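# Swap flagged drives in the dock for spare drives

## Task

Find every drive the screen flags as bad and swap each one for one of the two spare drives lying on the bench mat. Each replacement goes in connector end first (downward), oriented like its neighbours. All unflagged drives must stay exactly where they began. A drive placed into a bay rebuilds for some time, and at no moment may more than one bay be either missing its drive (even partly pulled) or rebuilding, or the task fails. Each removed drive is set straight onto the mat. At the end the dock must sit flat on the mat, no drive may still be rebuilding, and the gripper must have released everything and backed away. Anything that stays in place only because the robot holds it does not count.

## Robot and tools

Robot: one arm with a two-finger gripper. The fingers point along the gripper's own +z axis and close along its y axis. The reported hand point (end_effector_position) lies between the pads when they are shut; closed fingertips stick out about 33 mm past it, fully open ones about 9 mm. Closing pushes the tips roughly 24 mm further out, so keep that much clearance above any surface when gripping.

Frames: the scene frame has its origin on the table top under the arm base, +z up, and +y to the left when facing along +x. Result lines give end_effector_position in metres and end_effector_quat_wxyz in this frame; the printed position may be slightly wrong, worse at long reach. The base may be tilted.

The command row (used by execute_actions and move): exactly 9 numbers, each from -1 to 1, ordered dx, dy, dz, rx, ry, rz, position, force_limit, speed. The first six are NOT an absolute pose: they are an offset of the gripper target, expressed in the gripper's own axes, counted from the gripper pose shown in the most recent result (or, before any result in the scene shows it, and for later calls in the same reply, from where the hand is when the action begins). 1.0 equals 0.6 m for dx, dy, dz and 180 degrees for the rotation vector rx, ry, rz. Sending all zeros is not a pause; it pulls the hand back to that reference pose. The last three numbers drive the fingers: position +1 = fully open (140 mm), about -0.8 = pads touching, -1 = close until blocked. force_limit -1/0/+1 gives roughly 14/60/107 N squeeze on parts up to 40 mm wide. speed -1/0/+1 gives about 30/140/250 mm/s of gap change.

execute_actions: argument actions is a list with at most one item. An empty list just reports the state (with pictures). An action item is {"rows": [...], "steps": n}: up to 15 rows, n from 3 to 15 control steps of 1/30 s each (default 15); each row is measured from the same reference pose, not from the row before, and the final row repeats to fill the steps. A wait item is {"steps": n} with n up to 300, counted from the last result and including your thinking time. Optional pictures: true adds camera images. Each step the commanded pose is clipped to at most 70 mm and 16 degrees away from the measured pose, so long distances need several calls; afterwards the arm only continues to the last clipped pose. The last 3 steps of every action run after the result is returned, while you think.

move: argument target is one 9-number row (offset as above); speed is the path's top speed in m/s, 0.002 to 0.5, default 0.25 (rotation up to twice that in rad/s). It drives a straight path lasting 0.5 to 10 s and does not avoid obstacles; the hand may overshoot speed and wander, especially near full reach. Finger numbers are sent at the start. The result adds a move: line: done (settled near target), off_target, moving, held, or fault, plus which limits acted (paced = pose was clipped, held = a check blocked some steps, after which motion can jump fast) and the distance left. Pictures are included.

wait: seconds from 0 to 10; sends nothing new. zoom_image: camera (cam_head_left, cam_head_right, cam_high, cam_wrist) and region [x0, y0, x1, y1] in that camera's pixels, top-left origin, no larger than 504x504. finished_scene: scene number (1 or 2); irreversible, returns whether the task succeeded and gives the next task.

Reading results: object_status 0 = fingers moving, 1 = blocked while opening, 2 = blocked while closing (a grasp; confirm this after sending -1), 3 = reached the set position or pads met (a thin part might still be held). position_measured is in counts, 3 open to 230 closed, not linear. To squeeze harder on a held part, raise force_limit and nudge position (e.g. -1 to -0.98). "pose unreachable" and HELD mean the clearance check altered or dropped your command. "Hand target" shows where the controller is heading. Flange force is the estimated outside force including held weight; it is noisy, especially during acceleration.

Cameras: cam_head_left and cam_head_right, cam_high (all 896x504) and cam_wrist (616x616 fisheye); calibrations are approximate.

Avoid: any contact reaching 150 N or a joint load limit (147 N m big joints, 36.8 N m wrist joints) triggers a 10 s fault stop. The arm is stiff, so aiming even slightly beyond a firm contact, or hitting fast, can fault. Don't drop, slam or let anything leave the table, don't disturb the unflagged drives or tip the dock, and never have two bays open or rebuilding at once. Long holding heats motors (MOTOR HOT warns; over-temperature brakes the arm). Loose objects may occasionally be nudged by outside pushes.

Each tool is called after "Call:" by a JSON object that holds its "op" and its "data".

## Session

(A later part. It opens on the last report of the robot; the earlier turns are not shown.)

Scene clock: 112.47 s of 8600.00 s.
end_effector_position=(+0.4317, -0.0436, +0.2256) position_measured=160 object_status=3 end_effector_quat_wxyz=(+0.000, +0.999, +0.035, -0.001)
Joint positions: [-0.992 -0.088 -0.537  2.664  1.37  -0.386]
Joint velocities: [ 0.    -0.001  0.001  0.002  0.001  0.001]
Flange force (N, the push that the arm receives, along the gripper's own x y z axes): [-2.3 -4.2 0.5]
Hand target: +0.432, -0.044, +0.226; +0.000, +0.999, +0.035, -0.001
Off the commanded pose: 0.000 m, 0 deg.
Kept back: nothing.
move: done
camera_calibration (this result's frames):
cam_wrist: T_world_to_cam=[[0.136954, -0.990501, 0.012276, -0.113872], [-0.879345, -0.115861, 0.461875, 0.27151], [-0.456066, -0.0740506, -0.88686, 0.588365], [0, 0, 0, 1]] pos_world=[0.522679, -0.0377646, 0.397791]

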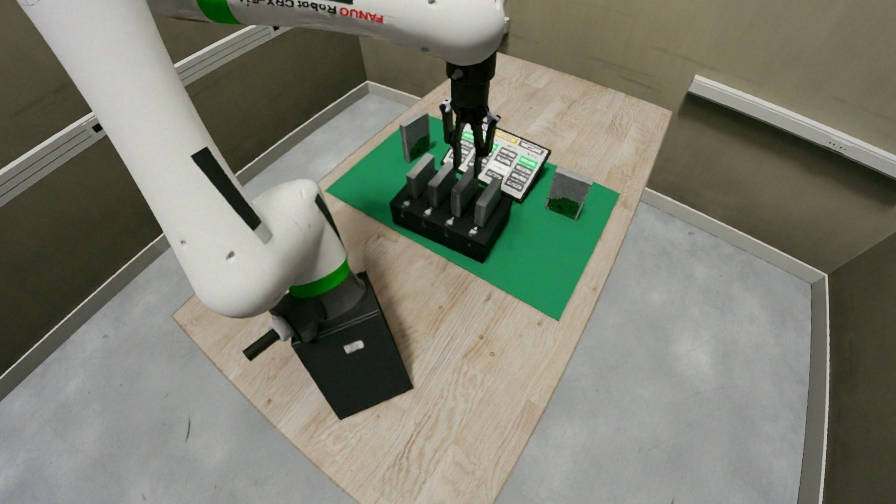

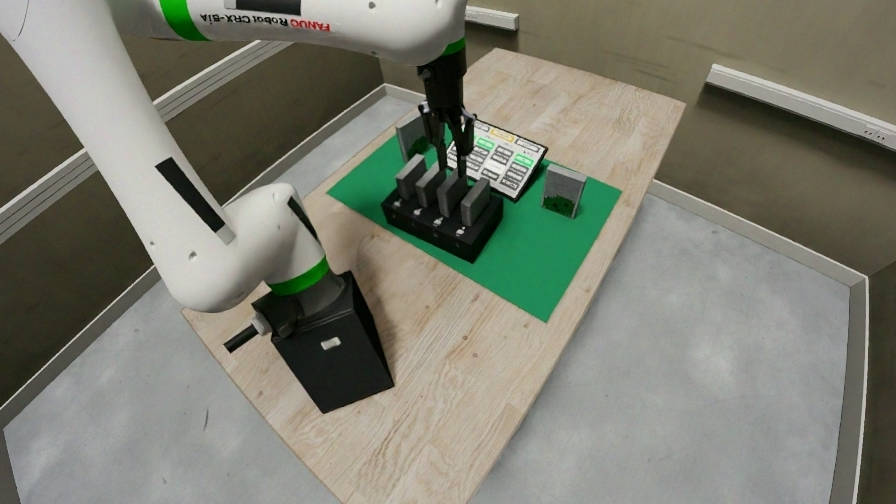

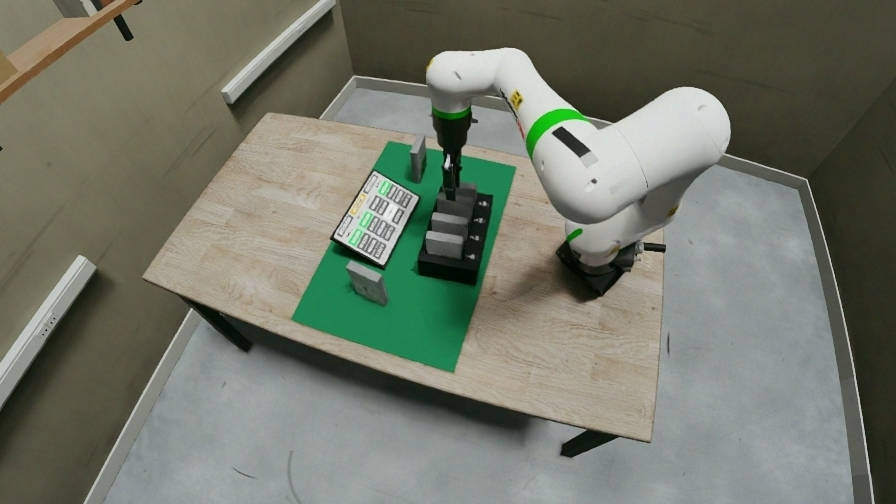

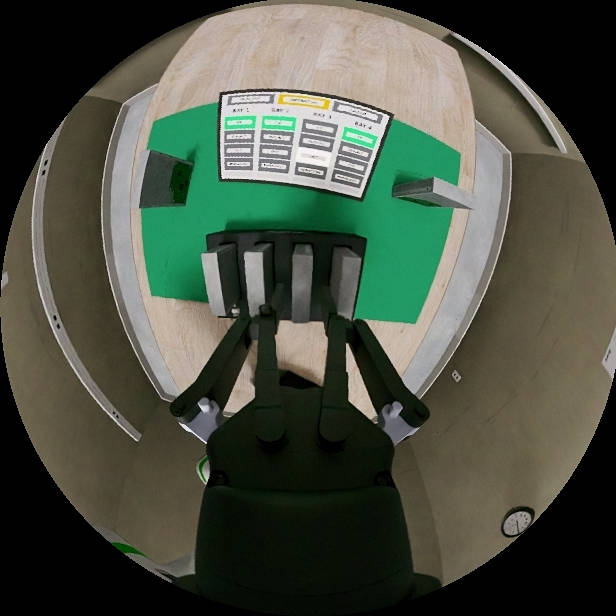

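Call:
{"op": "move", "data": {"target": [0,0,0.1077,0,0,0,-0.25,0,0], "speed": 0.1}}

Call:
{"op": "move", "data": {"target": [0,0,0,0,0,0,-1,0,0]}}

Call:
{"op": "move", "data": {"target": [0,0,-0.26,0,0,0,-1,0,0], "speed": 0.12}}

Call:
{"op": "move", "data": {"target": [0.02,-0.55,0,0,0,0,-1,0,0]}}

Call:
{"op": "move", "data": {"target": [0,0,0.285,0,0,0,-1,0,0], "speed": 0.15}}

Scene clock: 113.67 s of 8600.00 s.
end_effector_position=(+0.4317, -0.0438, +0.1611) position_measured=160 object_status=3 end_effector_quat_wxyz=(+0.000, +0.999, +0.035, -0.001)
Joint positions: [-0.906 -0.037 -0.64   2.618  1.199 -0.377]
Joint velocities: [ 0.     0.001  0.001  0.    -0.    -0.001]
Flange force (N, the push that the arm receives, along the gripper's own x y z axes): [2.0 -0.7 -0.5]
Hand target: +0.432, -0.044, +0.161; +0.000, +0.999, +0.035, -0.001
Off the commanded pose: 0.000 m, 0 deg.
Kept back: nothing.
move: done
camera_calibration (this result's frames):
cam_wrist: T_world_to_cam=[[0.136732, -0.990533, 0.0122192, -0.113232], [-0.87944, -0.115701, 0.461734, 0.301298], [-0.455949, -0.07388, -0.886934, 0.531011], [0, 0, 0, 1]] pos_world=[0.52257, -0.0380687, 0.333236]

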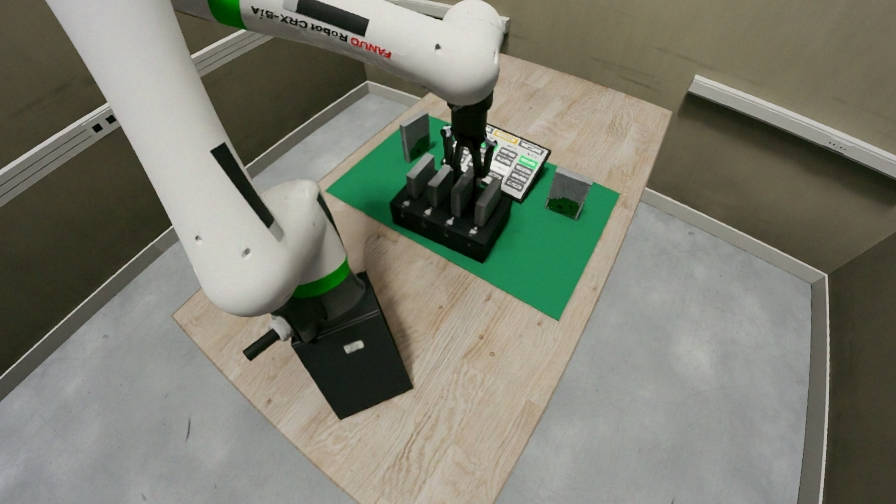

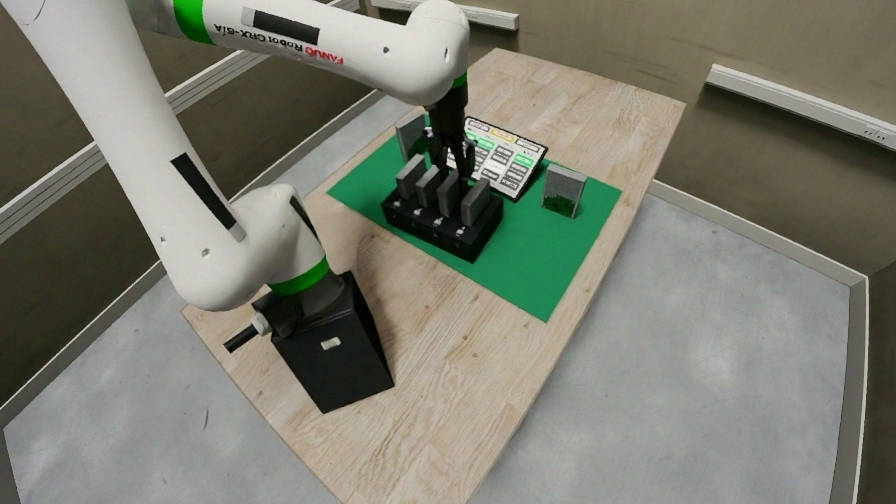

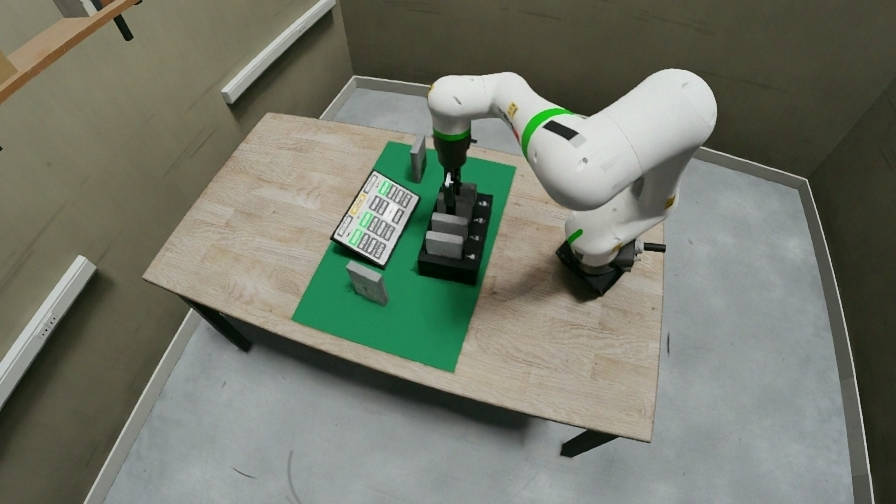

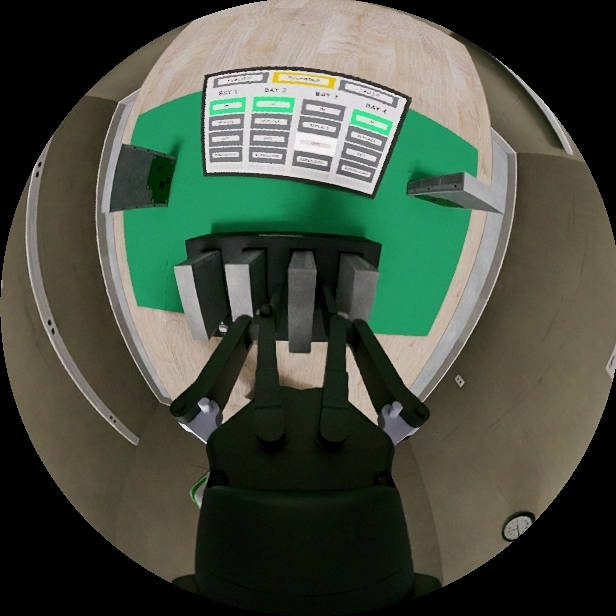

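Scene clock: 114.17 s of 8600.00 s.
end_effector_position=(+0.4317, -0.0438, +0.1611) position_measured=195 object_status=2 end_effector_quat_wxyz=(+0.000, +0.999, +0.035, -0.001)
Joint positions: [-0.906 -0.037 -0.64   2.618  1.199 -0.377]
Joint velocities: [-0.    -0.001 -0.    -0.     0.001  0.001]
Flange force (N, the push that the arm receives, along the gripper's own x y z axes): [1.0 -4.4 0.5]
Hand target: +0.432, -0.044, +0.161; +0.000, +0.999, +0.035, -0.001
Off the commanded pose: 0.000 m, 0 deg.
Kept back: nothing.
move: done
camera_calibration (this result's frames):
cam_wrist: T_world_to_cam=[[0.136715, -0.990536, 0.0121652, -0.113199], [-0.879484, -0.115718, 0.461646, 0.301368], [-0.45587, -0.0738132, -0.886981, 0.531007], [0, 0, 0, 1]] pos_world=[0.522594, -0.0380583, 0.333245]

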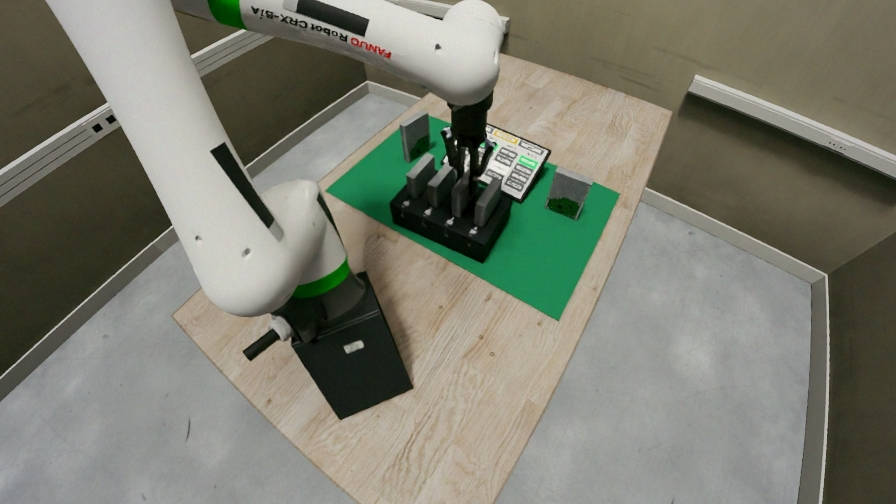

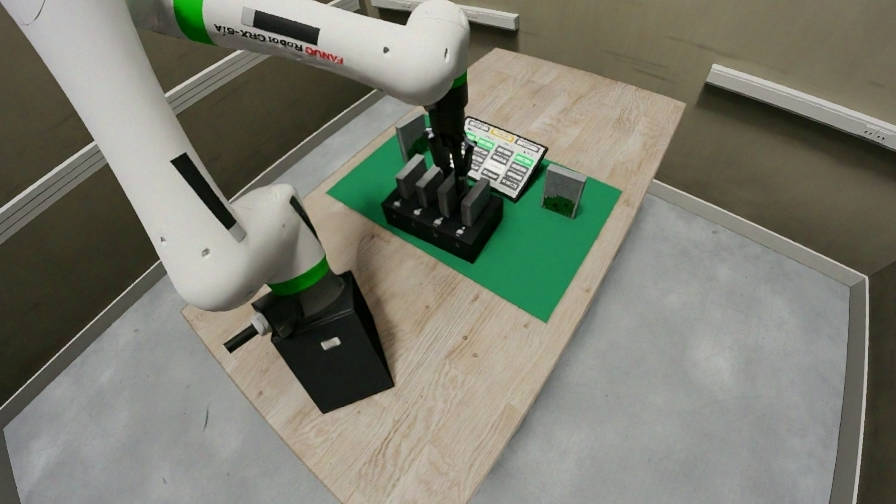

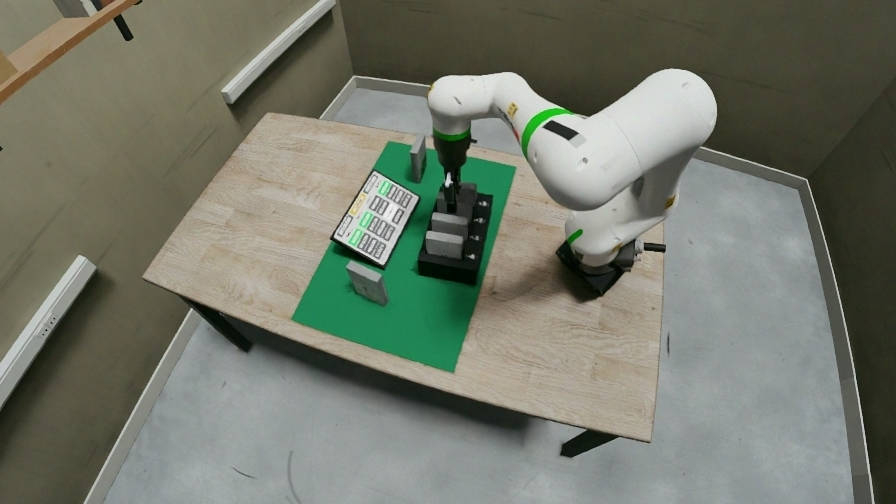

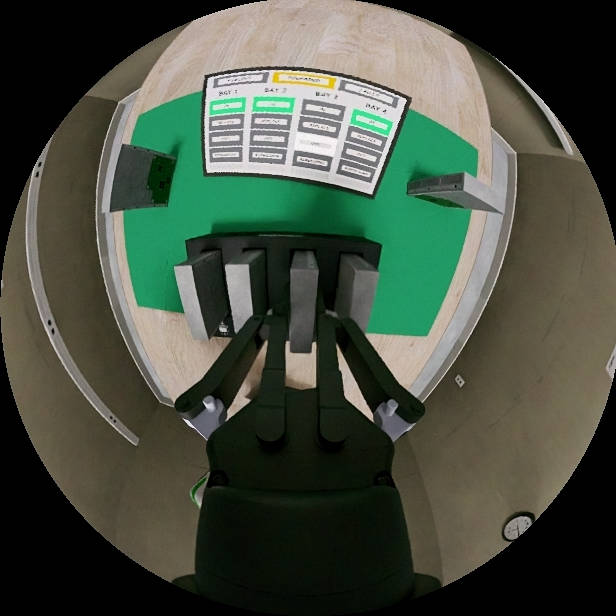

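Scene clock: 115.80 s of 8600.00 s.
end_effector_position=(+0.4319, -0.0431, +0.3170) position_measured=195 object_status=2 end_effector_quat_wxyz=(+0.000, +0.999, +0.035, -0.001)
Joint positions: [-1.102 -0.112 -0.361  2.702  1.596 -0.381]
Joint velocities: [-0.     0.     0.001 -0.     0.    -0.001]
Flange force (N, the push that the arm receives, along the gripper's own x y z axes): [3.4 0.3 3.0]
Hand target: +0.432, -0.043, +0.317; +0.000, +0.999, +0.035, -0.001
Off the commanded pose: 0.001 m, 0 deg.
Kept back: nothing.
move: done
camera_calibration (this result's frames):
cam_wrist: T_world_to_cam=[[0.137253, -0.990459, 0.0123783, -0.114774], [-0.879269, -0.116071, 0.461968, 0.229464], [-0.456123, -0.0742902, -0.88681, 0.669467], [0, 0, 0, 1]] pos_world=[0.522873, -0.0373095, 0.489106]

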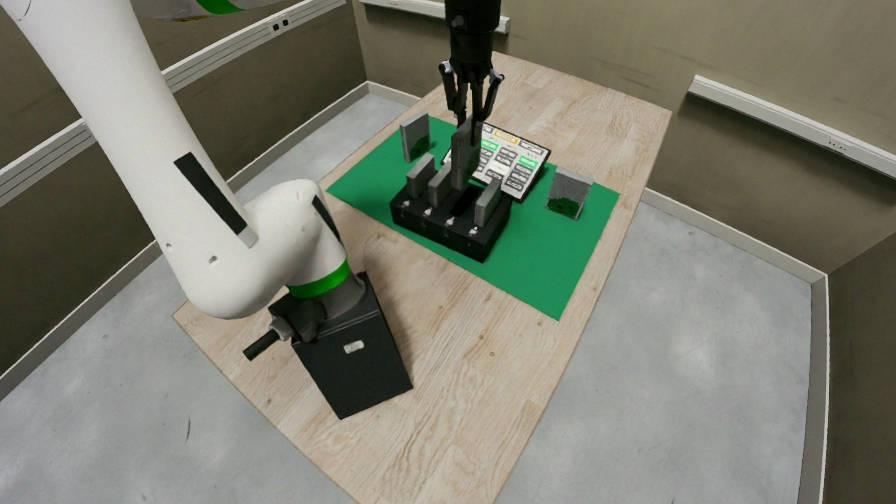

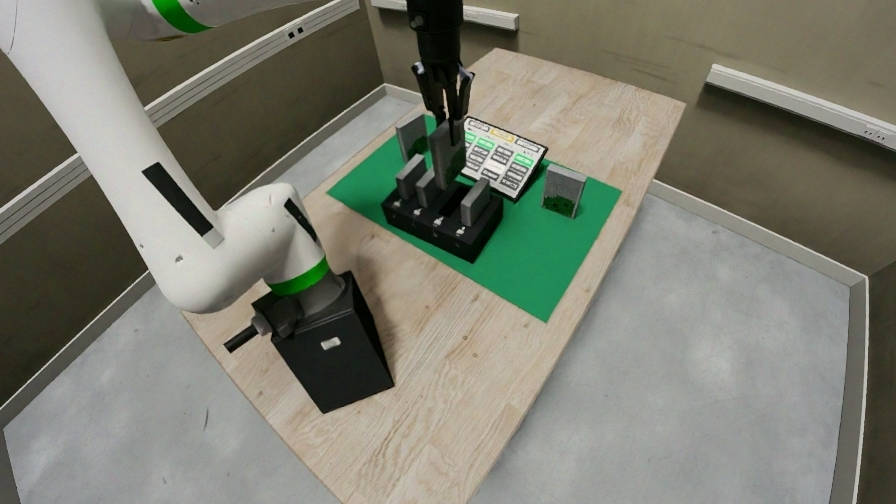

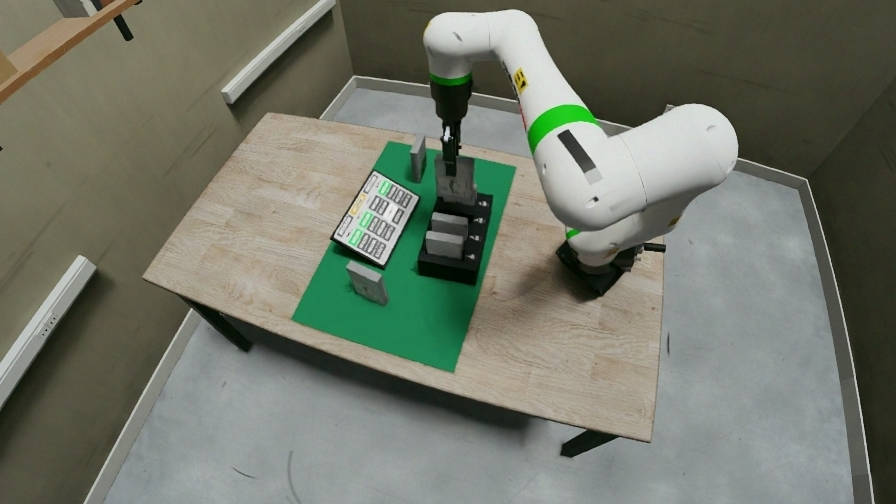

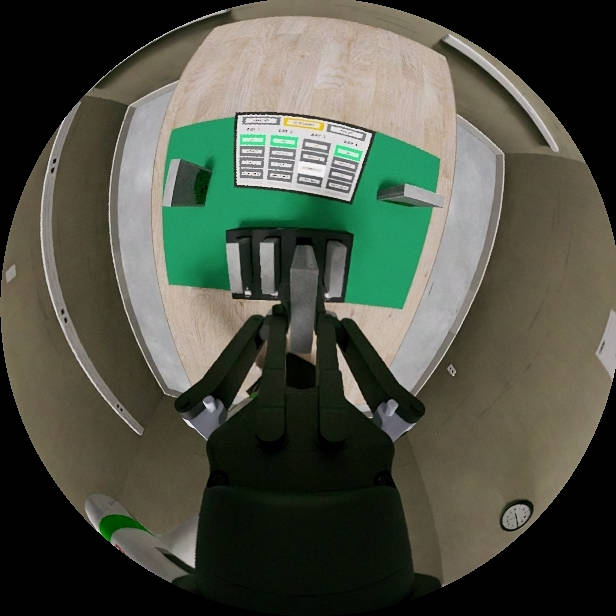

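Scene clock: 117.60 s of 8600.00 s.
end_effector_position=(+0.4192, +0.2865, +0.3163) position_measured=195 object_status=2 end_effector_quat_wxyz=(+0.000, +0.999, +0.035, -0.002)
Joint positions: [-0.416 -0.467 -0.323  2.635  1.62  -1.167]
Joint velocities: [ 0.001  0.001  0.003  0.001 -0.001 -0.002]
Flange force (N, the push that the arm receives, along the gripper's own x y z axes): [-4.8 0.1 9.6]
Hand target: +0.419, +0.287, +0.316; +0.000, +0.999, +0.035, -0.002
Off the commanded pose: 0.002 m, 0 deg.
Kept back: nothing.
move: done
camera_calibration (this result's frames):
cam_wrist: T_world_to_cam=[[0.137429, -0.99044, 0.0119305, 0.213588], [-0.878578, -0.116328, 0.463215, 0.256226], [-0.457399, -0.074141, -0.886166, 0.687855], [0, 0, 0, 1]] pos_world=[0.510385, 0.292351, 0.488317]

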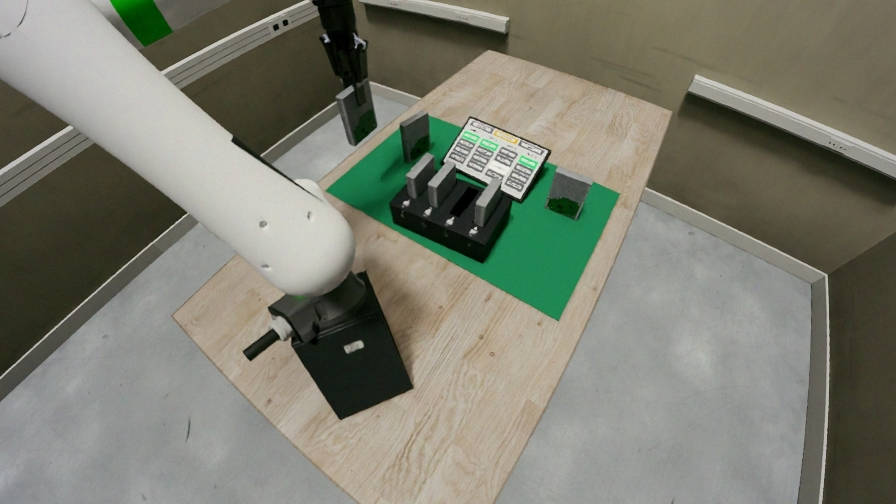

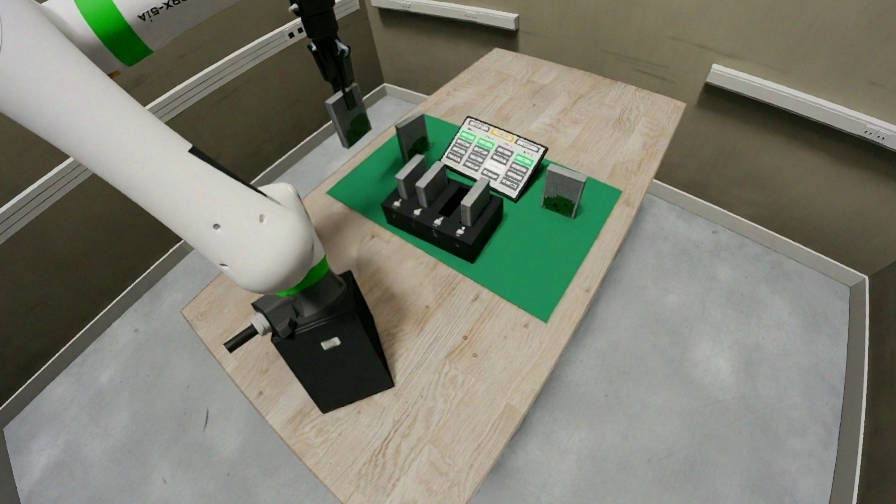

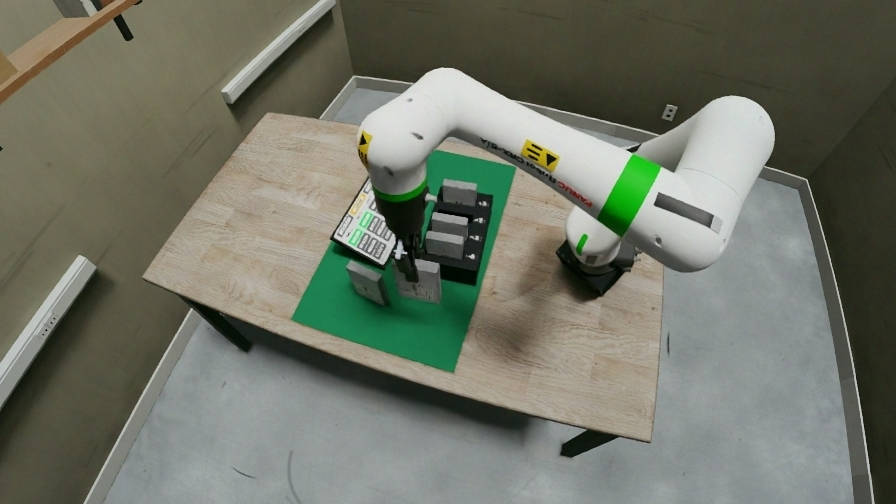

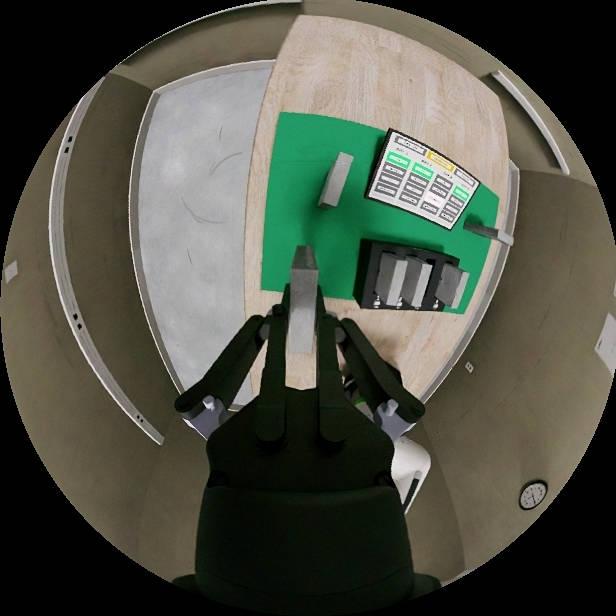

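Scene clock: 119.10 s of 8600.00 s.
end_effector_position=(+0.4191, +0.2860, +0.1455) position_measured=195 object_status=2 end_effector_quat_wxyz=(-0.000, +0.999, +0.035, -0.002)
Joint positions: [-0.112 -0.347 -0.594  2.634  1.131 -1.246]
Joint velocities: [-0.001  0.    -0.001 -0.    -0.001 -0.001]
Flange force (N, the push that the arm receives, along the gripper's own x y z axes): [-1.0 0.2 4.7]
Hand target: +0.419, +0.286, +0.146; -0.000, +0.999, +0.035, -0.002
Off the commanded pose: 0.001 m, 0 deg.
Kept back: nothing.
move: done
camera_calibration (this result's frames):
cam_wrist: T_world_to_cam=[[0.136548, -0.990566, 0.0115436, 0.215559], [-0.878689, -0.115729, 0.463156, 0.335087], [-0.45745, -0.0733864, -0.886202, 0.536257], [0, 0, 0, 1]] pos_world=[0.510314, 0.291659, 0.317546]

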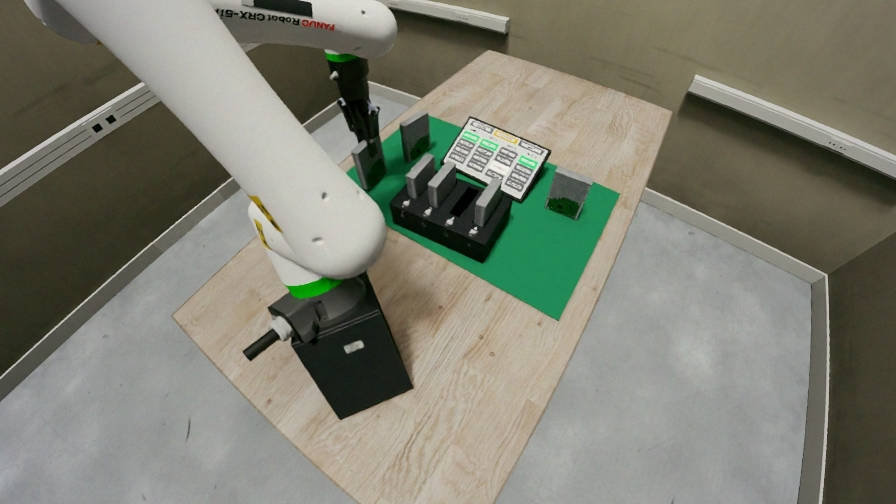

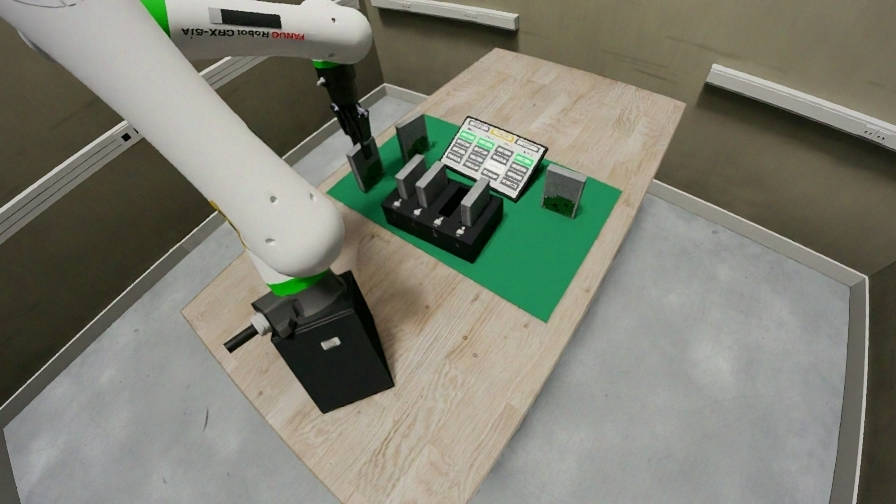

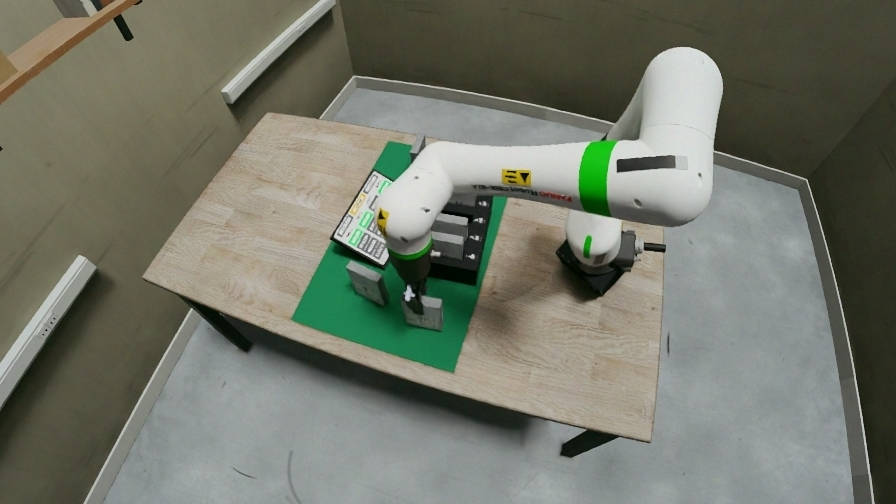

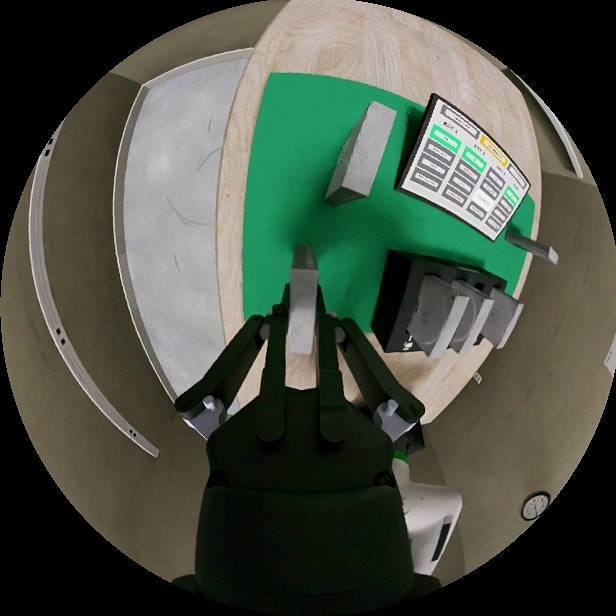

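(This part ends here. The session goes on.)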